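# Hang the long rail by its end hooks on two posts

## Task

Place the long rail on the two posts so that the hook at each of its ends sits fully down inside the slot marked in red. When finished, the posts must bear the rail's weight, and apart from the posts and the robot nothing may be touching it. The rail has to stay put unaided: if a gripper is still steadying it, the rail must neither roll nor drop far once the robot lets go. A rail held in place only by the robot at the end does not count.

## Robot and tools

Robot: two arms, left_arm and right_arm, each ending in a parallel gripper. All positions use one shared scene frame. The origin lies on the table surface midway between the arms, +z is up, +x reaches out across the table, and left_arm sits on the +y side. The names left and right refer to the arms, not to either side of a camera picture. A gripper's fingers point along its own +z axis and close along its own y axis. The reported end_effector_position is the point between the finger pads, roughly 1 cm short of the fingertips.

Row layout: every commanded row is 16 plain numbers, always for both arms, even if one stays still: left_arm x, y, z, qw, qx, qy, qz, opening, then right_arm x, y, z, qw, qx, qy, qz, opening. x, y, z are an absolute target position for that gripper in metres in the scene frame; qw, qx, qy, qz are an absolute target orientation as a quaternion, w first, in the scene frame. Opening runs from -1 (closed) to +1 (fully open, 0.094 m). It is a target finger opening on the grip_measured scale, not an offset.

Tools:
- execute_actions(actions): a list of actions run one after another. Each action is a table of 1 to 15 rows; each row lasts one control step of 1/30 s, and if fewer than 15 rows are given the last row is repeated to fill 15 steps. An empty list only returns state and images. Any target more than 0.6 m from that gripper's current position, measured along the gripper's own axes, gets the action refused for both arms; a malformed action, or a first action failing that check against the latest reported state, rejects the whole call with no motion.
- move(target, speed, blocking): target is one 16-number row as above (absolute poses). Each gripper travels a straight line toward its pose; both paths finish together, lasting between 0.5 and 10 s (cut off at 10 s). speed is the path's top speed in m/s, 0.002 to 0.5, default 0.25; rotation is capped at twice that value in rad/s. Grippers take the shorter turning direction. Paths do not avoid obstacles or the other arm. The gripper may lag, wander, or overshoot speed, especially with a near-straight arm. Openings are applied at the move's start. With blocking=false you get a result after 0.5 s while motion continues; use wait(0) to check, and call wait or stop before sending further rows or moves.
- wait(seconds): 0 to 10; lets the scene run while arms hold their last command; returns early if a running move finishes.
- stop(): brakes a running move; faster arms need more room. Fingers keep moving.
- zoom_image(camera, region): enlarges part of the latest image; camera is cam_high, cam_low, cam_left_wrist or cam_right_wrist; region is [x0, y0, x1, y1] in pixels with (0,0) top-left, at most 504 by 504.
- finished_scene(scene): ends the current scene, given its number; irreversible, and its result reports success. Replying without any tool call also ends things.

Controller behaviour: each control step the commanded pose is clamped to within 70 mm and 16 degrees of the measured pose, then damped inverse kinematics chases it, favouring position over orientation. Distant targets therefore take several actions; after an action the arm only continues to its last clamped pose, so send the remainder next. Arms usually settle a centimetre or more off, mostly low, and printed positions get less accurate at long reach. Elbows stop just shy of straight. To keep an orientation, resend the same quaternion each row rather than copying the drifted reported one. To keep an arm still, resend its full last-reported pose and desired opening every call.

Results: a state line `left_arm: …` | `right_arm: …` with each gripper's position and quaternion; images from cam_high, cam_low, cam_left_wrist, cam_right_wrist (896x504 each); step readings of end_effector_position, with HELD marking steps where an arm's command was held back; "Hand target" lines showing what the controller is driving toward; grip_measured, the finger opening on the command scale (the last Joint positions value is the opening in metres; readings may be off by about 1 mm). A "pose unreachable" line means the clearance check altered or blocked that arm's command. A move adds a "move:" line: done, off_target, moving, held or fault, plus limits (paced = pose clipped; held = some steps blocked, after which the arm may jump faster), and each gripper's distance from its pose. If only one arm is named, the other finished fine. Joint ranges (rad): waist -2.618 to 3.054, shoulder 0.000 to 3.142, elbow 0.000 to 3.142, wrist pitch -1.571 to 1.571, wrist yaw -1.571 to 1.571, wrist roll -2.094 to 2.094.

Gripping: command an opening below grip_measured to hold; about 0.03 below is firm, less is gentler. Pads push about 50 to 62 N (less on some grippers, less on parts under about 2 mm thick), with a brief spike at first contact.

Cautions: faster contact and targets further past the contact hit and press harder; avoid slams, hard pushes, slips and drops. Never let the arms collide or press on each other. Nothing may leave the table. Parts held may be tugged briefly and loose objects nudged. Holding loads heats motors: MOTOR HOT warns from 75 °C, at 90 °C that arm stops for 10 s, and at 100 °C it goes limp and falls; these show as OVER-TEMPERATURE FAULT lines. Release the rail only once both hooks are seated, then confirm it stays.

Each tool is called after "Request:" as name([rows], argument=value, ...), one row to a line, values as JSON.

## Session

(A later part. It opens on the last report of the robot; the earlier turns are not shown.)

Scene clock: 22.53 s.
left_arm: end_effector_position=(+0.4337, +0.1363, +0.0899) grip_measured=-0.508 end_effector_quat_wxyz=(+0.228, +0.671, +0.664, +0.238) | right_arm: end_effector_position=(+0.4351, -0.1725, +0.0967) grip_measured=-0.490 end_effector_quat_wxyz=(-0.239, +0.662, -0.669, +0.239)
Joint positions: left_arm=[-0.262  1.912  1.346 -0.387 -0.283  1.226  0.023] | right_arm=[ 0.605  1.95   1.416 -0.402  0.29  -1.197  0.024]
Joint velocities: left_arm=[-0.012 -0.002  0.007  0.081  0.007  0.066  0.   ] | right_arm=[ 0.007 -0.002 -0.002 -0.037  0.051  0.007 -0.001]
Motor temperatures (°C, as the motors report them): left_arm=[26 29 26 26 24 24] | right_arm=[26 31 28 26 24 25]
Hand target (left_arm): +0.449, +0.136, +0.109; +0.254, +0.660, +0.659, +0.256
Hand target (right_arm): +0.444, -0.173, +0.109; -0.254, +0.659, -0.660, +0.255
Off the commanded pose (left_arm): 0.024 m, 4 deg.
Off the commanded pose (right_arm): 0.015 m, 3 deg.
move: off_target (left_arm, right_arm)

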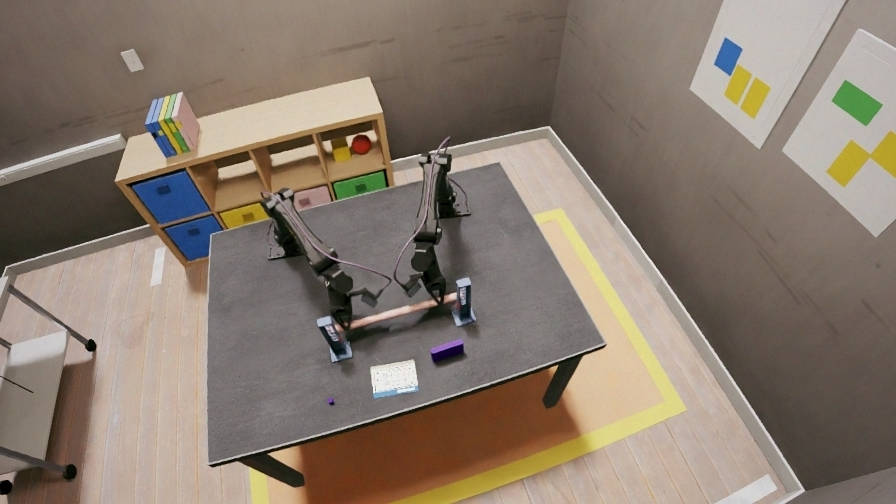

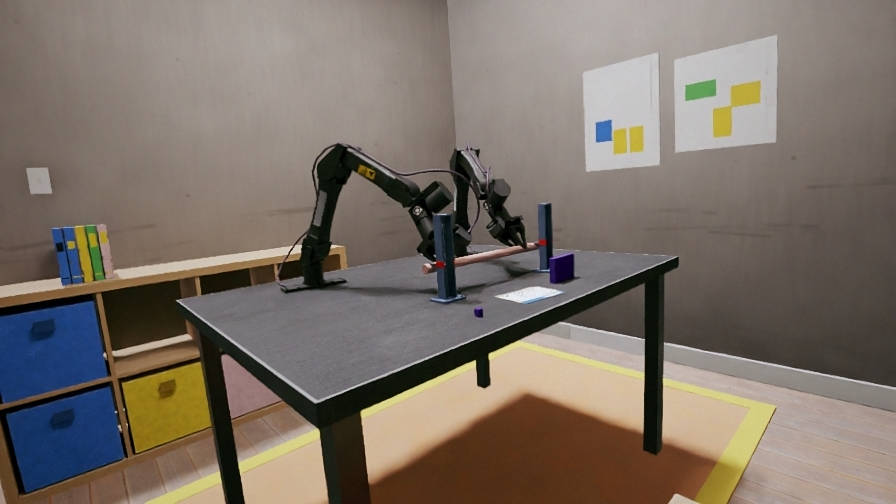

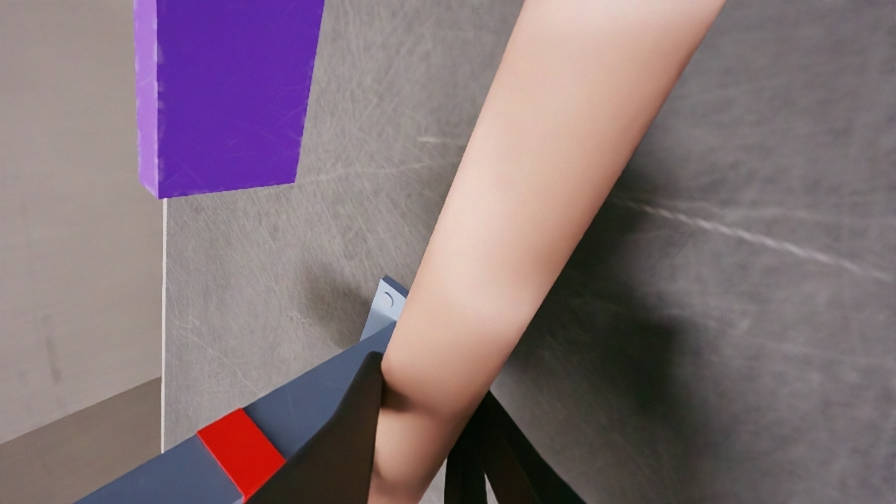

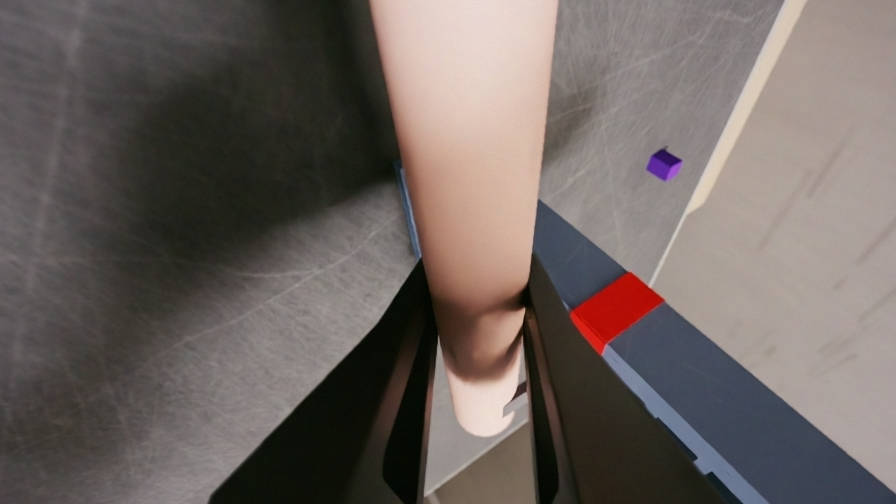

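Request:
move(target=[0.465,0.134,0.1155,0.255,0.66,0.66,0.255,-0.55,0.459,-0.174,0.1145,-0.255,0.66,-0.66,0.255,-0.55], speed=0.02)

Request:
zoom_image(camera="cam_low", region=[510, 225, 560, 260])

Request:
zoom_image(camera="cam_low", region=[415, 245, 465, 280])

Request:
zoom_image(camera="cam_high", region=[310, 270, 490, 370])

Scene clock: 25.03 s.
left_arm: end_effector_position=(+0.4368, +0.1340, +0.0858) grip_measured=-0.508 end_effector_quat_wxyz=(+0.214, +0.677, +0.668, +0.225) | right_arm: end_effector_position=(+0.4408, -0.1749, +0.0922) grip_measured=-0.490 end_effector_quat_wxyz=(-0.229, +0.667, -0.670, +0.232)
Joint positions: left_arm=[-0.258  1.95   1.406 -0.447 -0.265  1.221  0.023] | right_arm=[ 0.59   1.983  1.459 -0.435  0.274 -1.21   0.024]
Joint velocities: left_arm=[-0.012  0.007  0.007 -0.037  0.037 -0.066 -0.001] | right_arm=[ 0.002 -0.007 -0.002  0.022 -0.051 -0.022 -0.001]
Motor temperatures (°C, as the motors report them): left_arm=[26 30 26 26 24 24] | right_arm=[26 31 28 27 24 25]
Hand target (left_arm): +0.462, +0.136, +0.117; +0.254, +0.659, +0.660, +0.256
Hand target (right_arm): +0.457, -0.175, +0.116; -0.254, +0.659, -0.660, +0.256
Off the commanded pose (left_arm): 0.041 m, 6 deg.
Off the commanded pose (right_arm): 0.029 m, 4 deg.
move: off_target (left_arm, right_arm)

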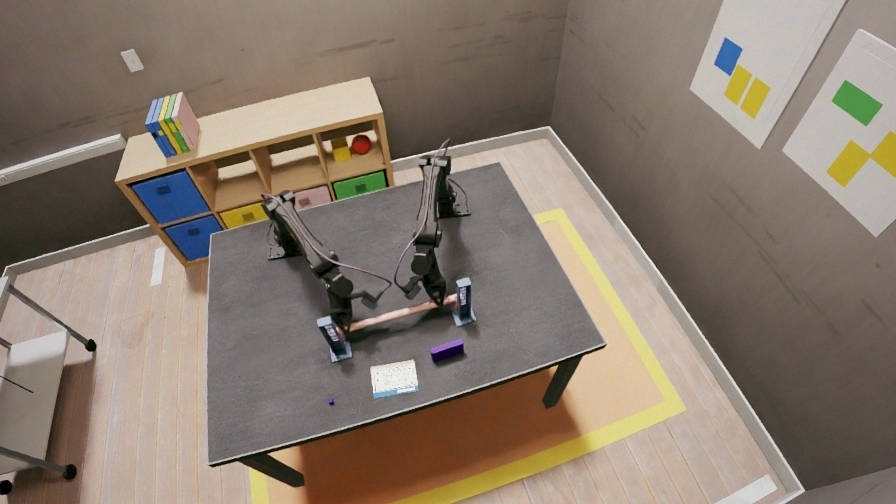

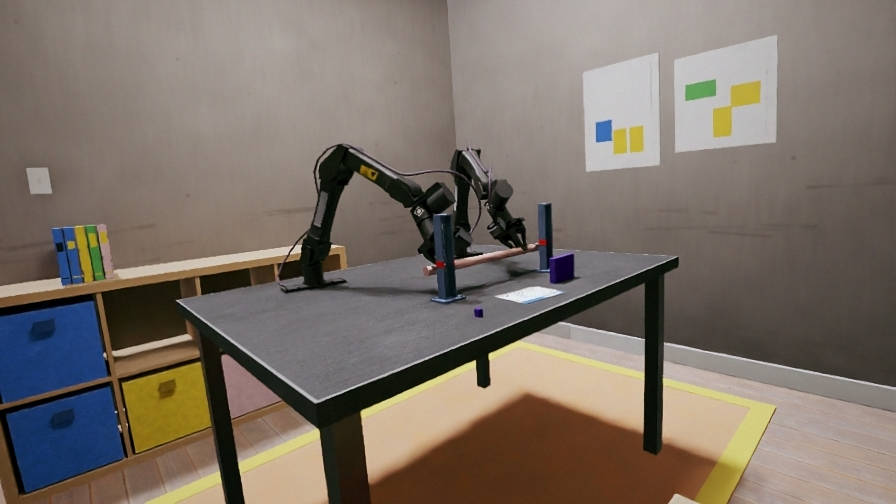

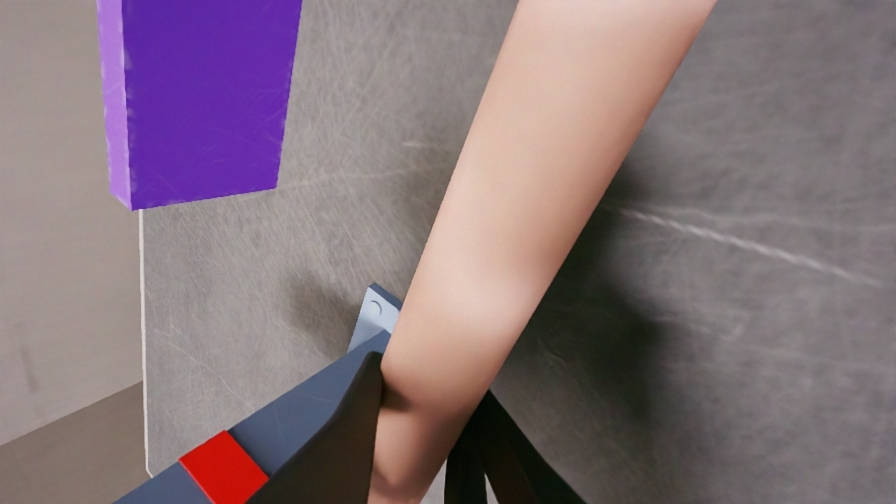

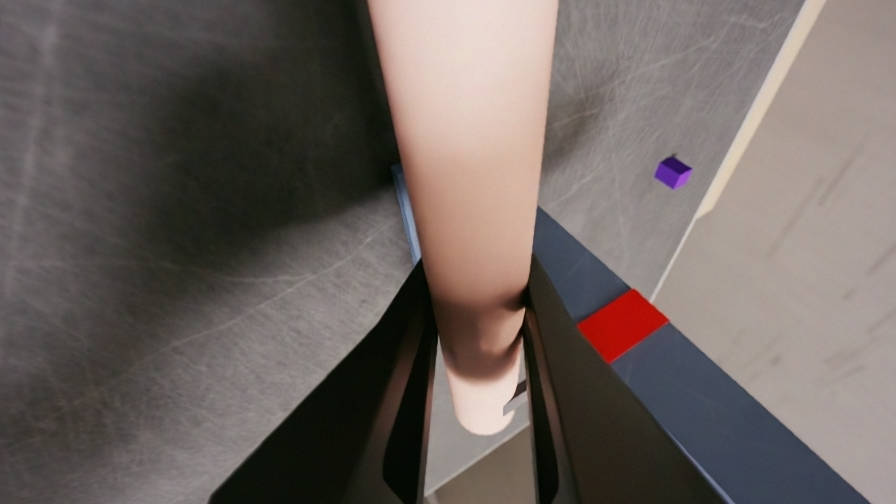

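Region (510, 225, 560, 260) of cam_low's 896x504 image, scaled by 10.080, with more detail than that image has; it fills the top 353 rows of this view, and the rest is white.

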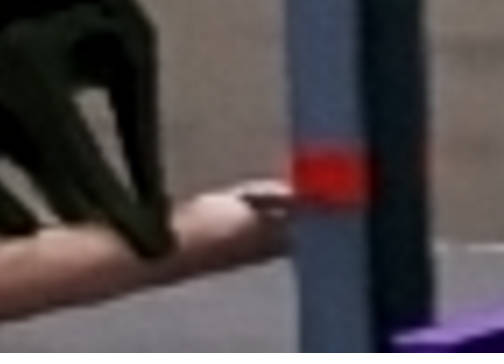

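Region (415, 245, 465, 280) of cam_low's 896x504 image, scaled by 10.080, with more detail than that image has; it fills the top 353 rows of this view, and the rest is white.

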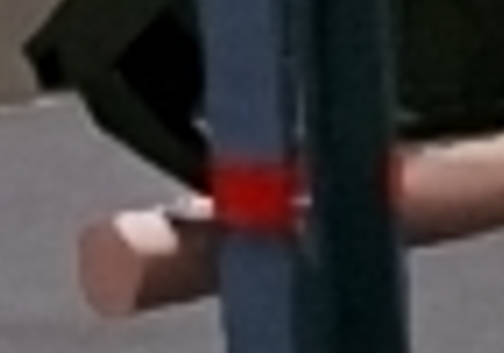

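Region (310, 270, 490, 370) of cam_high's 896x504 image, scaled by 2.800, with more detail than that image has.

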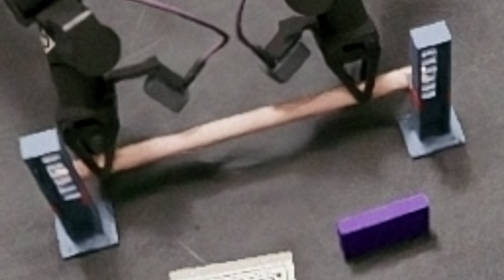

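Request:
move(target=[0.458,0.134,0.127,0.27,0.653,0.653,0.27,-0.55,0.455,-0.174,0.124,-0.27,0.653,-0.653,0.27,-0.55], speed=0.04)

Request:
zoom_image(camera="cam_low", region=[510, 225, 560, 260])

Request:
zoom_image(camera="cam_low", region=[415, 245, 465, 280])

Scene clock: 27.37 s.
left_arm: end_effector_position=(+0.4368, +0.1343, +0.0888) grip_measured=-0.508 end_effector_quat_wxyz=(+0.221, +0.674, +0.667, +0.228) | right_arm: end_effector_position=(+0.4409, -0.1748, +0.0936) grip_measured=-0.490 end_effector_quat_wxyz=(-0.234, +0.666, -0.669, +0.234)
Joint positions: left_arm=[-0.258  1.937  1.391 -0.429 -0.267  1.221  0.023] | right_arm=[ 0.59   1.974  1.446 -0.417  0.274 -1.211  0.024]
Joint velocities: left_arm=[-0.002 -0.007 -0.002  0.037 -0.095 -0.11  -0.   ] | right_arm=[-0.002 -0.007 -0.007  0.007  0.037  0.037 -0.   ]
Motor temperatures (°C, as the motors report them): left_arm=[26 31 26 27 24 24] | right_arm=[26 32 28 27 24 25]
Hand target (left_arm): +0.455, +0.135, +0.128; +0.267, +0.653, +0.655, +0.271
Hand target (right_arm): +0.453, -0.175, +0.125; -0.269, +0.653, -0.655, +0.269
Off the commanded pose (left_arm): 0.044 m, 8 deg.
Off the commanded pose (right_arm): 0.034 m, 6 deg.
move: off_target (left_arm, right_arm)

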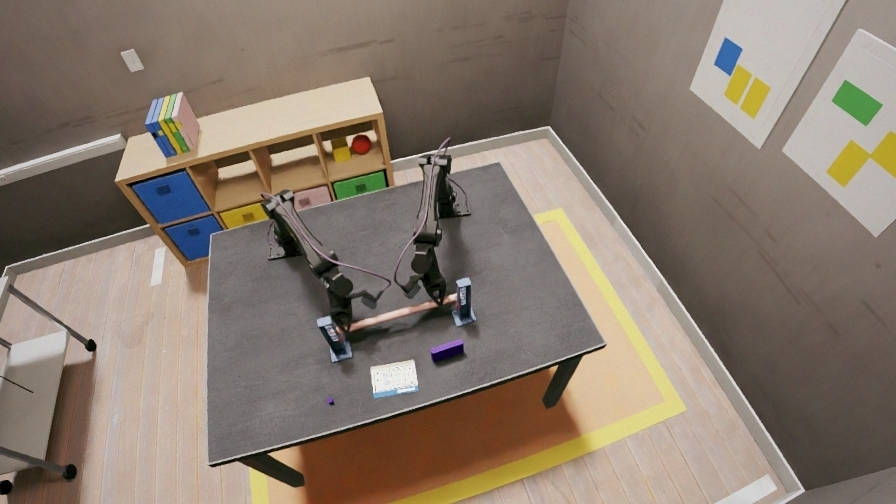

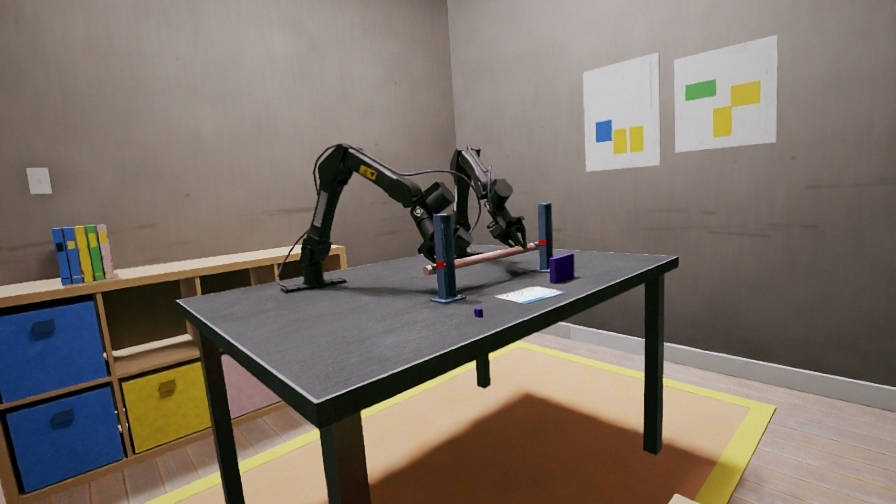

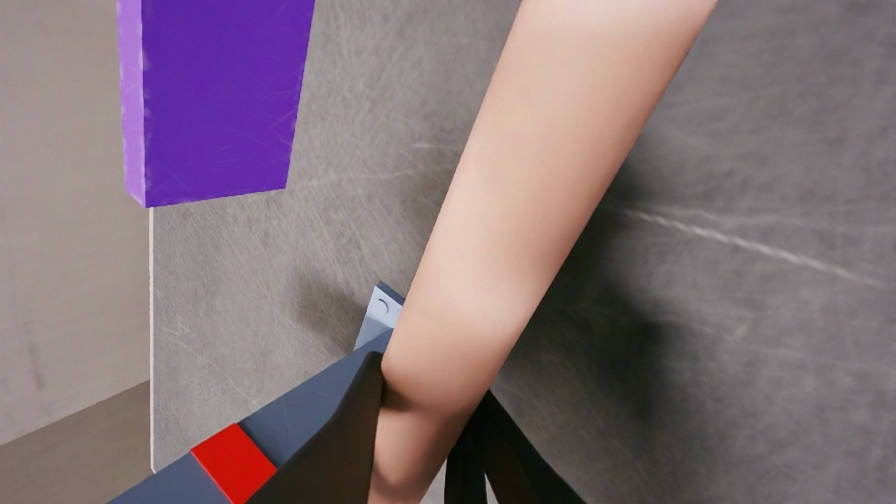

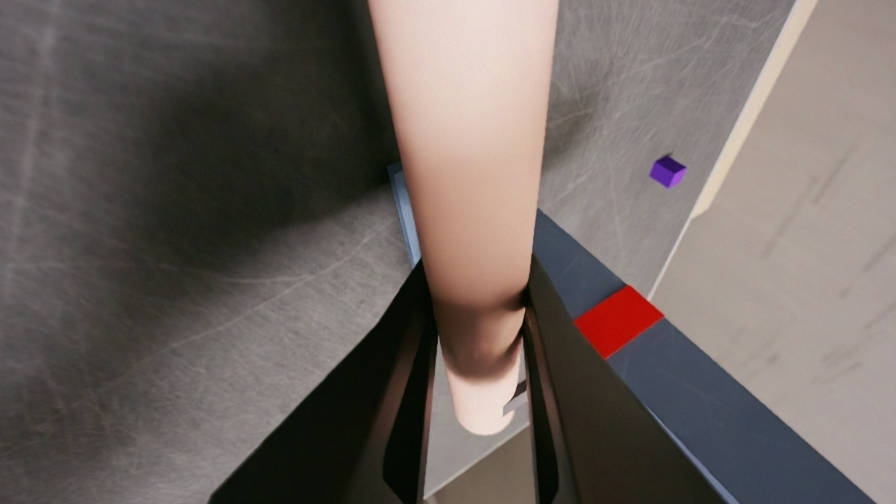

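Region (510, 225, 560, 260) of cam_low's 896x504 image, scaled by 10.080, with more detail than that image has; it fills the top 353 rows of this view, and the rest is white.

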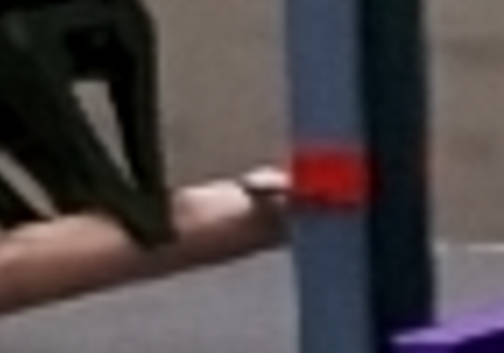

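Region (415, 245, 465, 280) of cam_low's 896x504 image, scaled by 10.080, with more detail than that image has; it fills the top 353 rows of this view, and the rest is white.

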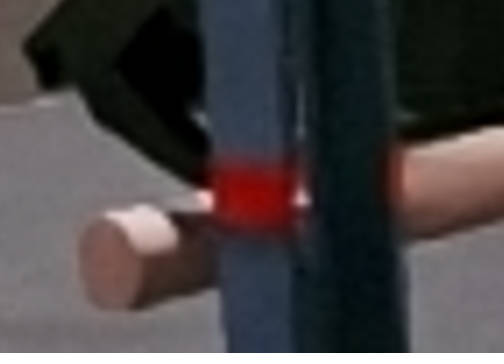

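Request:
move(target=[0.438,0.134,0.115,0.27,0.653,0.653,0.27,-0.55,0.438,-0.174,0.113,-0.27,0.653,-0.653,0.27,-0.55], speed=0.04)

Request:
zoom_image(camera="cam_low", region=[510, 225, 560, 260])

Request:
zoom_image(camera="cam_low", region=[415, 245, 465, 280])

Scene clock: 29.63 s.
left_arm: end_effector_position=(+0.4288, +0.1348, +0.0876) grip_measured=-0.508 end_effector_quat_wxyz=(+0.240, +0.668, +0.661, +0.243) | right_arm: end_effector_position=(+0.4328, -0.1742, +0.0919) grip_measured=-0.490 end_effector_quat_wxyz=(-0.250, +0.660, -0.665, +0.245)
Joint positions: left_arm=[-0.272  1.887  1.286 -0.326 -0.289  1.221  0.023] | right_arm=[ 0.604  1.931  1.351 -0.327  0.29  -1.206  0.024]
Joint velocities: left_arm=[ 0.002  0.017 -0.002 -0.007 -0.022  0.007 -0.001] | right_arm=[ 0.002 -0.007  0.012  0.037 -0.007 -0.022 -0.   ]
Motor temperatures (°C, as the motors report them): left_arm=[26 31 26 27 24 24] | right_arm=[26 33 28 27 24 25]
Hand target (left_arm): +0.437, +0.134, +0.115; +0.269, +0.654, +0.654, +0.270
Hand target (right_arm): +0.437, -0.174, +0.113; -0.270, +0.653, -0.654, +0.269
Off the commanded pose (left_arm): 0.029 m, 5 deg.
Off the commanded pose (right_arm): 0.022 m, 4 deg.
move: off_target (left_arm, right_arm)

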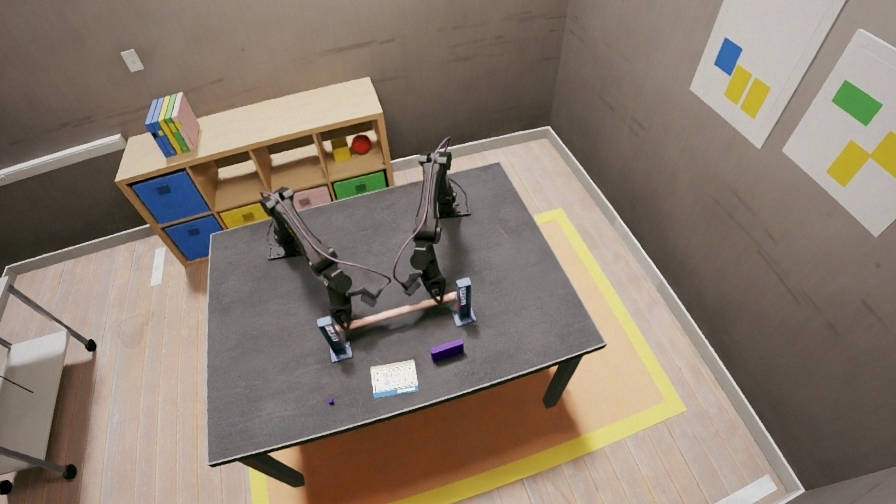

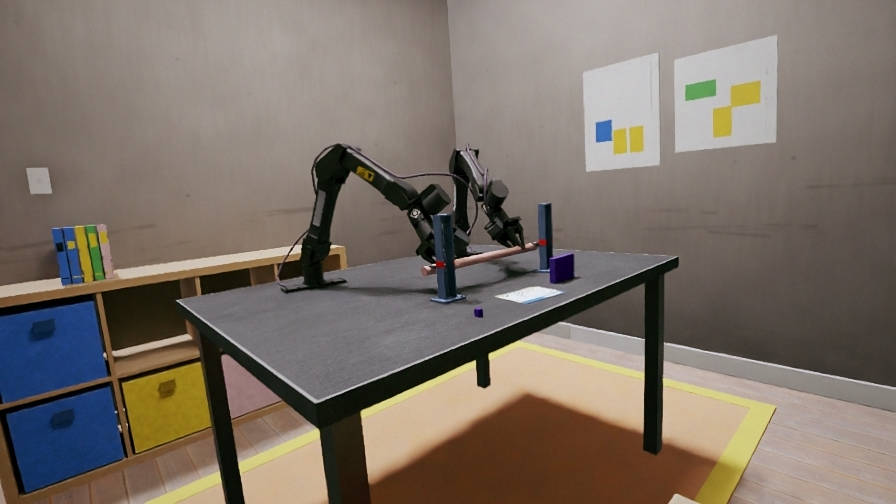

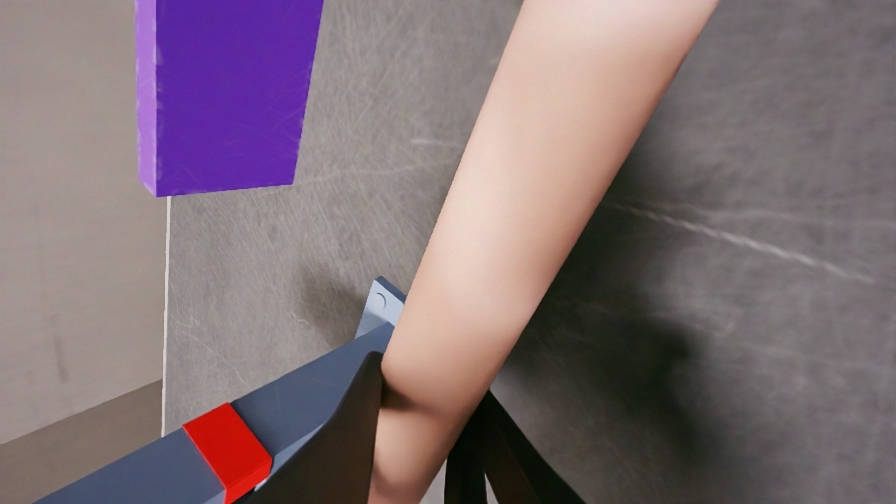

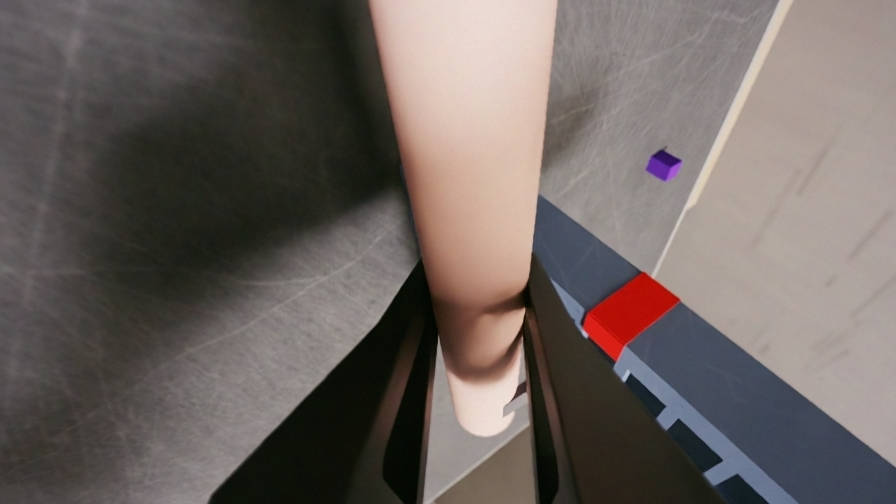

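Region (510, 225, 560, 260) of cam_low's 896x504 image, scaled by 10.080, with more detail than that image has; it fills the top 353 rows of this view, and the rest is white.

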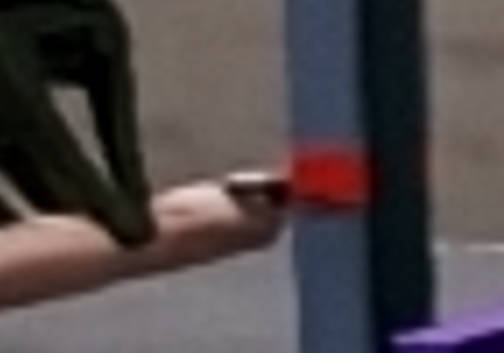

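Region (415, 245, 465, 280) of cam_low's 896x504 image, scaled by 10.080, with more detail than that image has; it fills the top 353 rows of this view, and the rest is white.

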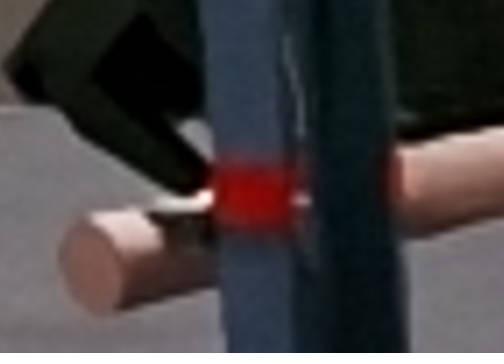

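Request:
move(target=[0.442,0.134,0.121,0.27,0.653,0.653,0.27,-0.55,0.442,-0.174,0.119,-0.27,0.653,-0.653,0.27,-0.55], speed=0.04)

Scene clock: 31.10 s.
left_arm: end_effector_position=(+0.4278, +0.1351, +0.0868) grip_measured=-0.508 end_effector_quat_wxyz=(+0.237, +0.669, +0.661, +0.242) | right_arm: end_effector_position=(+0.4316, -0.1740, +0.0909) grip_measured=-0.490 end_effector_quat_wxyz=(-0.249, +0.661, -0.666, +0.242)
Joint positions: left_arm=[-0.272  1.887  1.286 -0.332 -0.289  1.221  0.023] | right_arm=[ 0.604  1.931  1.351 -0.333  0.286 -1.203  0.024]
Joint velocities: left_arm=[-0.007  0.012  0.002 -0.037 -0.022  0.022 -0.001] | right_arm=[-0.022 -0.002  0.002 -0.037 -0.022 -0.022 -0.   ]
Motor temperatures (°C, as the motors report them): left_arm=[26 32 26 27 24 24] | right_arm=[26 33 29 28 24 25]
Hand target (left_arm): +0.440, +0.135, +0.121; +0.269, +0.653, +0.654, +0.271
Hand target (right_arm): +0.441, -0.175, +0.119; -0.270, +0.653, -0.654, +0.270
Off the commanded pose (left_arm): 0.037 m, 5 deg.
Off the commanded pose (right_arm): 0.030 m, 4 deg.
move: off_target (left_arm, right_arm)

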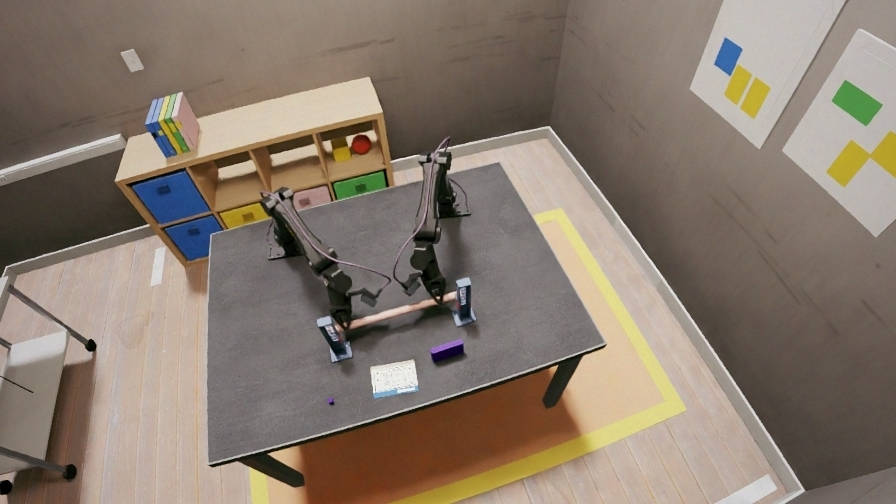

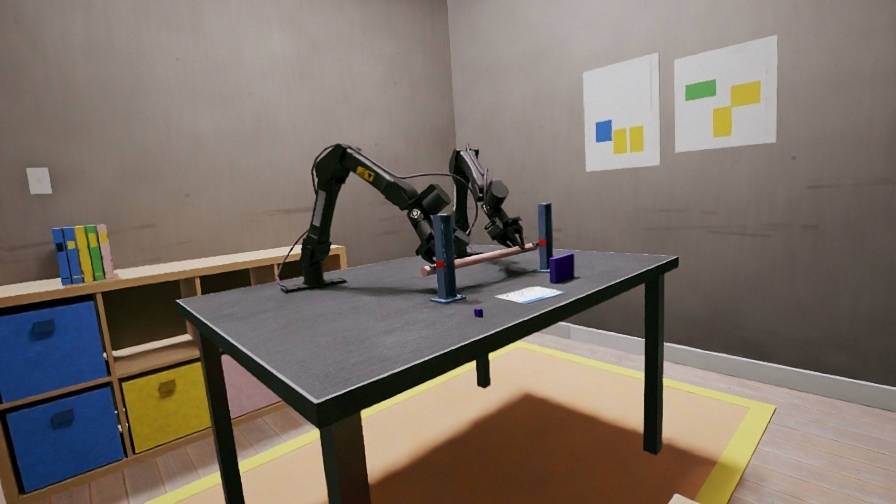

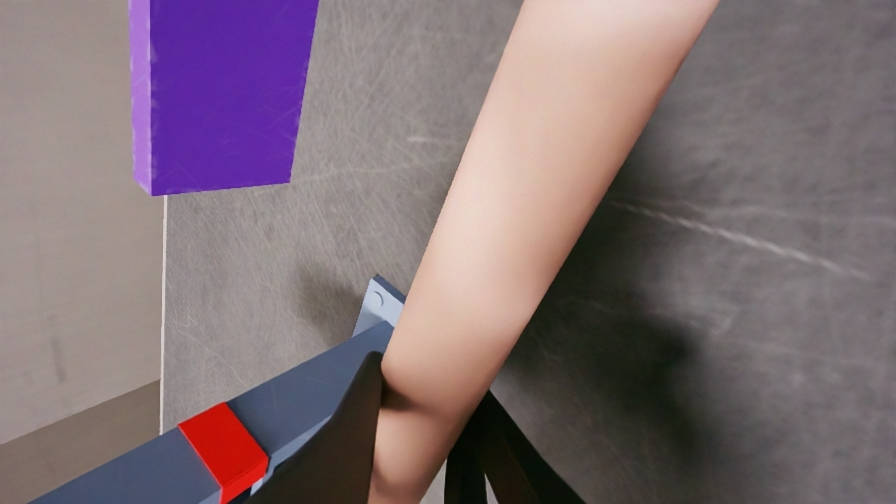

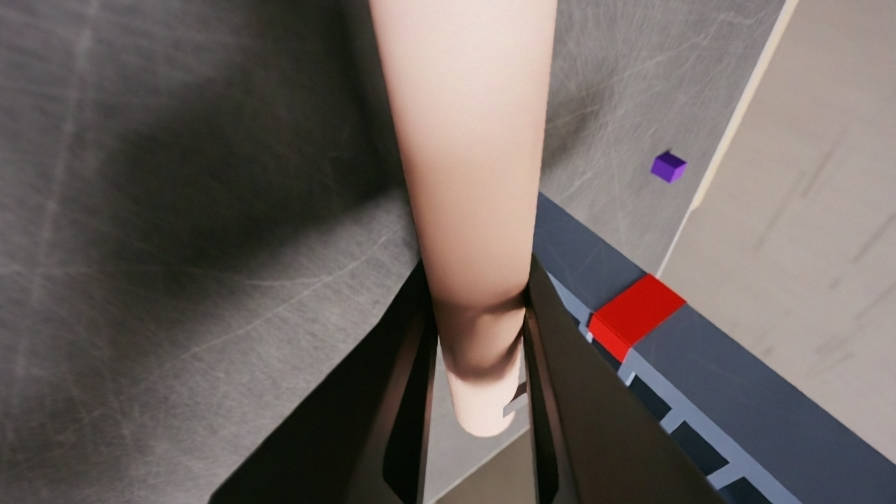

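Request:
execute_actions([
  [[0.442,0.134,0.128,0.27,0.653,0.653,0.27,-0.55,0.442,-0.174,0.126,-0.27,0.653,-0.653,0.27,-0.55]],
  [[0.442,0.134,0.133,0.27,0.653,0.653,0.27,-0.55,0.442,-0.174,0.131,-0.27,0.653,-0.653,0.27,-0.55]],
])

Scene clock: 32.27 s.
left_arm: end_effector_position=(+0.4291, +0.1346, +0.0970) grip_measured=-0.508 end_effector_quat_wxyz=(+0.240, +0.669, +0.660, +0.244) | right_arm: end_effector_position=(+0.4322, -0.1748, +0.1013) grip_measured=-0.490 end_effector_quat_wxyz=(-0.249, +0.660, -0.665, +0.246)
Joint positions: left_arm=[-0.272  1.876  1.31  -0.36  -0.289  1.224  0.023] | right_arm=[ 0.604  1.918  1.373 -0.363  0.292 -1.206  0.024]
Joint velocities: left_arm=[ 0.002  0.002 -0.002  0.022 -0.007 -0.066 -0.   ] | right_arm=[-0.002 -0.007  0.007  0.095 -0.095 -0.051 -0.001]
Motor temperatures (°C, as the motors report them): left_arm=[26 32 27 27 24 24] | right_arm=[26 33 29 28 24 25]
Hand target (left_arm): +0.440, +0.135, +0.133; +0.270, +0.653, +0.654, +0.271
Hand target (right_arm): +0.440, -0.175, +0.131; -0.270, +0.653, -0.654, +0.270
Off the commanded pose (left_arm): 0.038 m, 5 deg.
Off the commanded pose (right_arm): 0.031 m, 4 deg.
Step readings (end_effector_position; steps 1 to 15: 1st action; 16 to 30: 2nd action):
0: left_arm (+0.4278, +0.1351, +0.0868) | right_arm (+0.4316, -0.1740, +0.0909)
1: left_arm (+0.4278, +0.1351, +0.0869) | right_arm (+0.4314, -0.1741, +0.0907)
2: left_arm (+0.4277, +0.1352, +0.0871) | right_arm (+0.4312, -0.1742, +0.0906)
4: left_arm (+0.4279, +0.1351, +0.0878) | right_arm (+0.4312, -0.1742, +0.0905)
8: left_arm (+0.4282, +0.1349, +0.0884) | right_arm (+0.4316, -0.1740, +0.0919)
15: left_arm (+0.4283, +0.1349, +0.0886) | right_arm (+0.4317, -0.1742, +0.0922)
16: left_arm (+0.4282, +0.1349, +0.0892) | right_arm (+0.4316, -0.1743, +0.0926)
17: left_arm (+0.4281, +0.1350, +0.0898) | right_arm (+0.4315, -0.1743, +0.0933)
19: left_arm (+0.4285, +0.1348, +0.0921) | right_arm (+0.4318, -0.1742, +0.0960)
23: left_arm (+0.4291, +0.1346, +0.0967) | right_arm (+0.4323, -0.1746, +0.1008)
30: end_effector_position above

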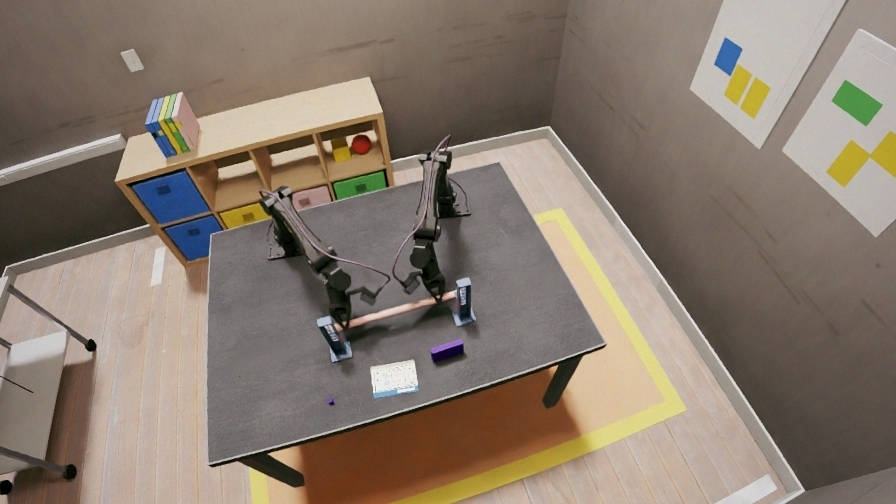

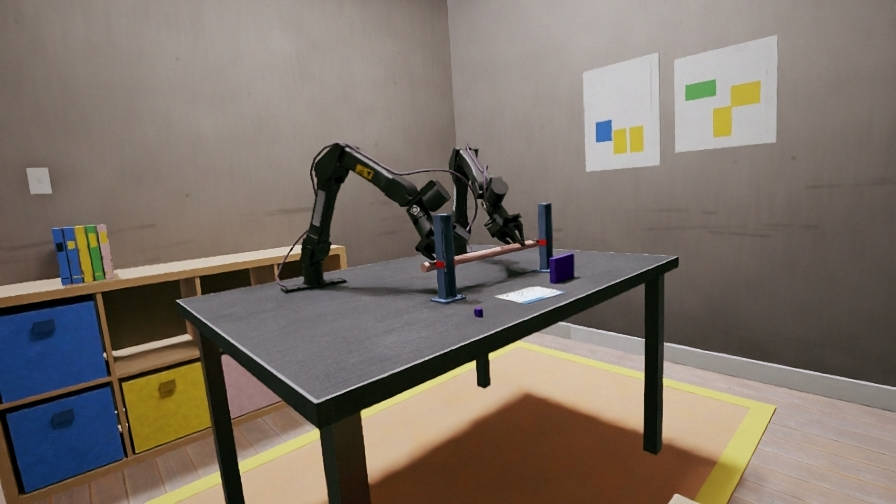

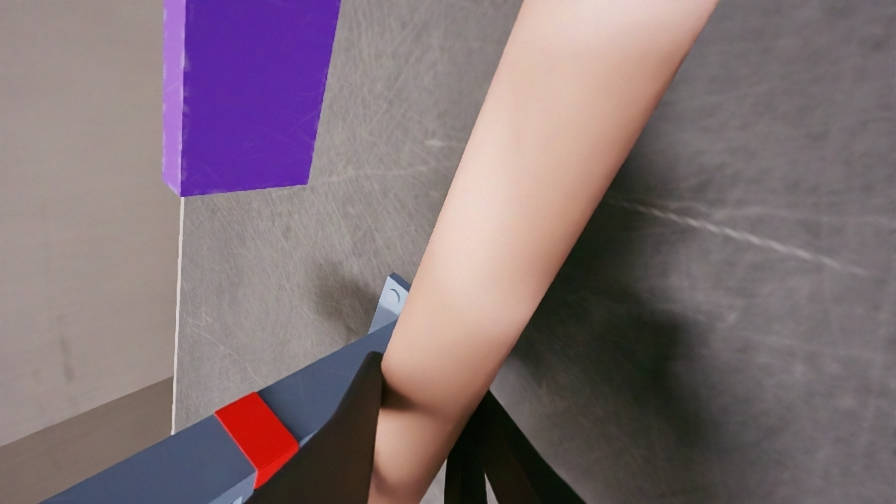

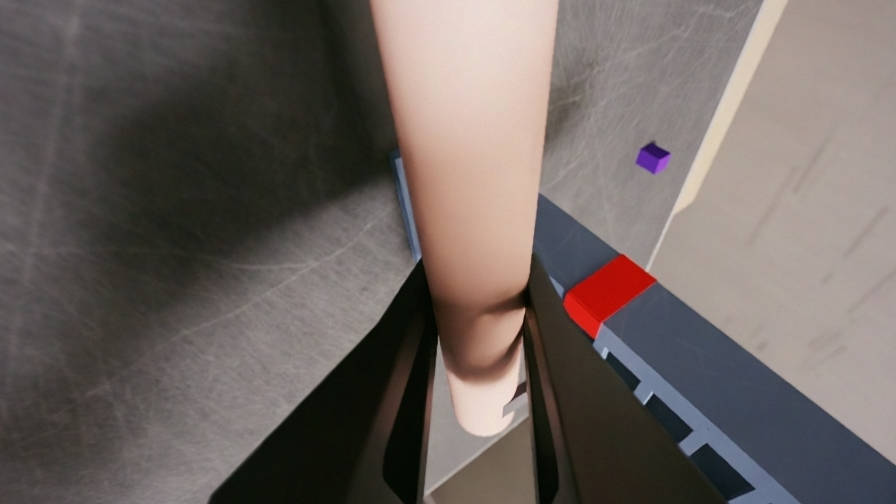

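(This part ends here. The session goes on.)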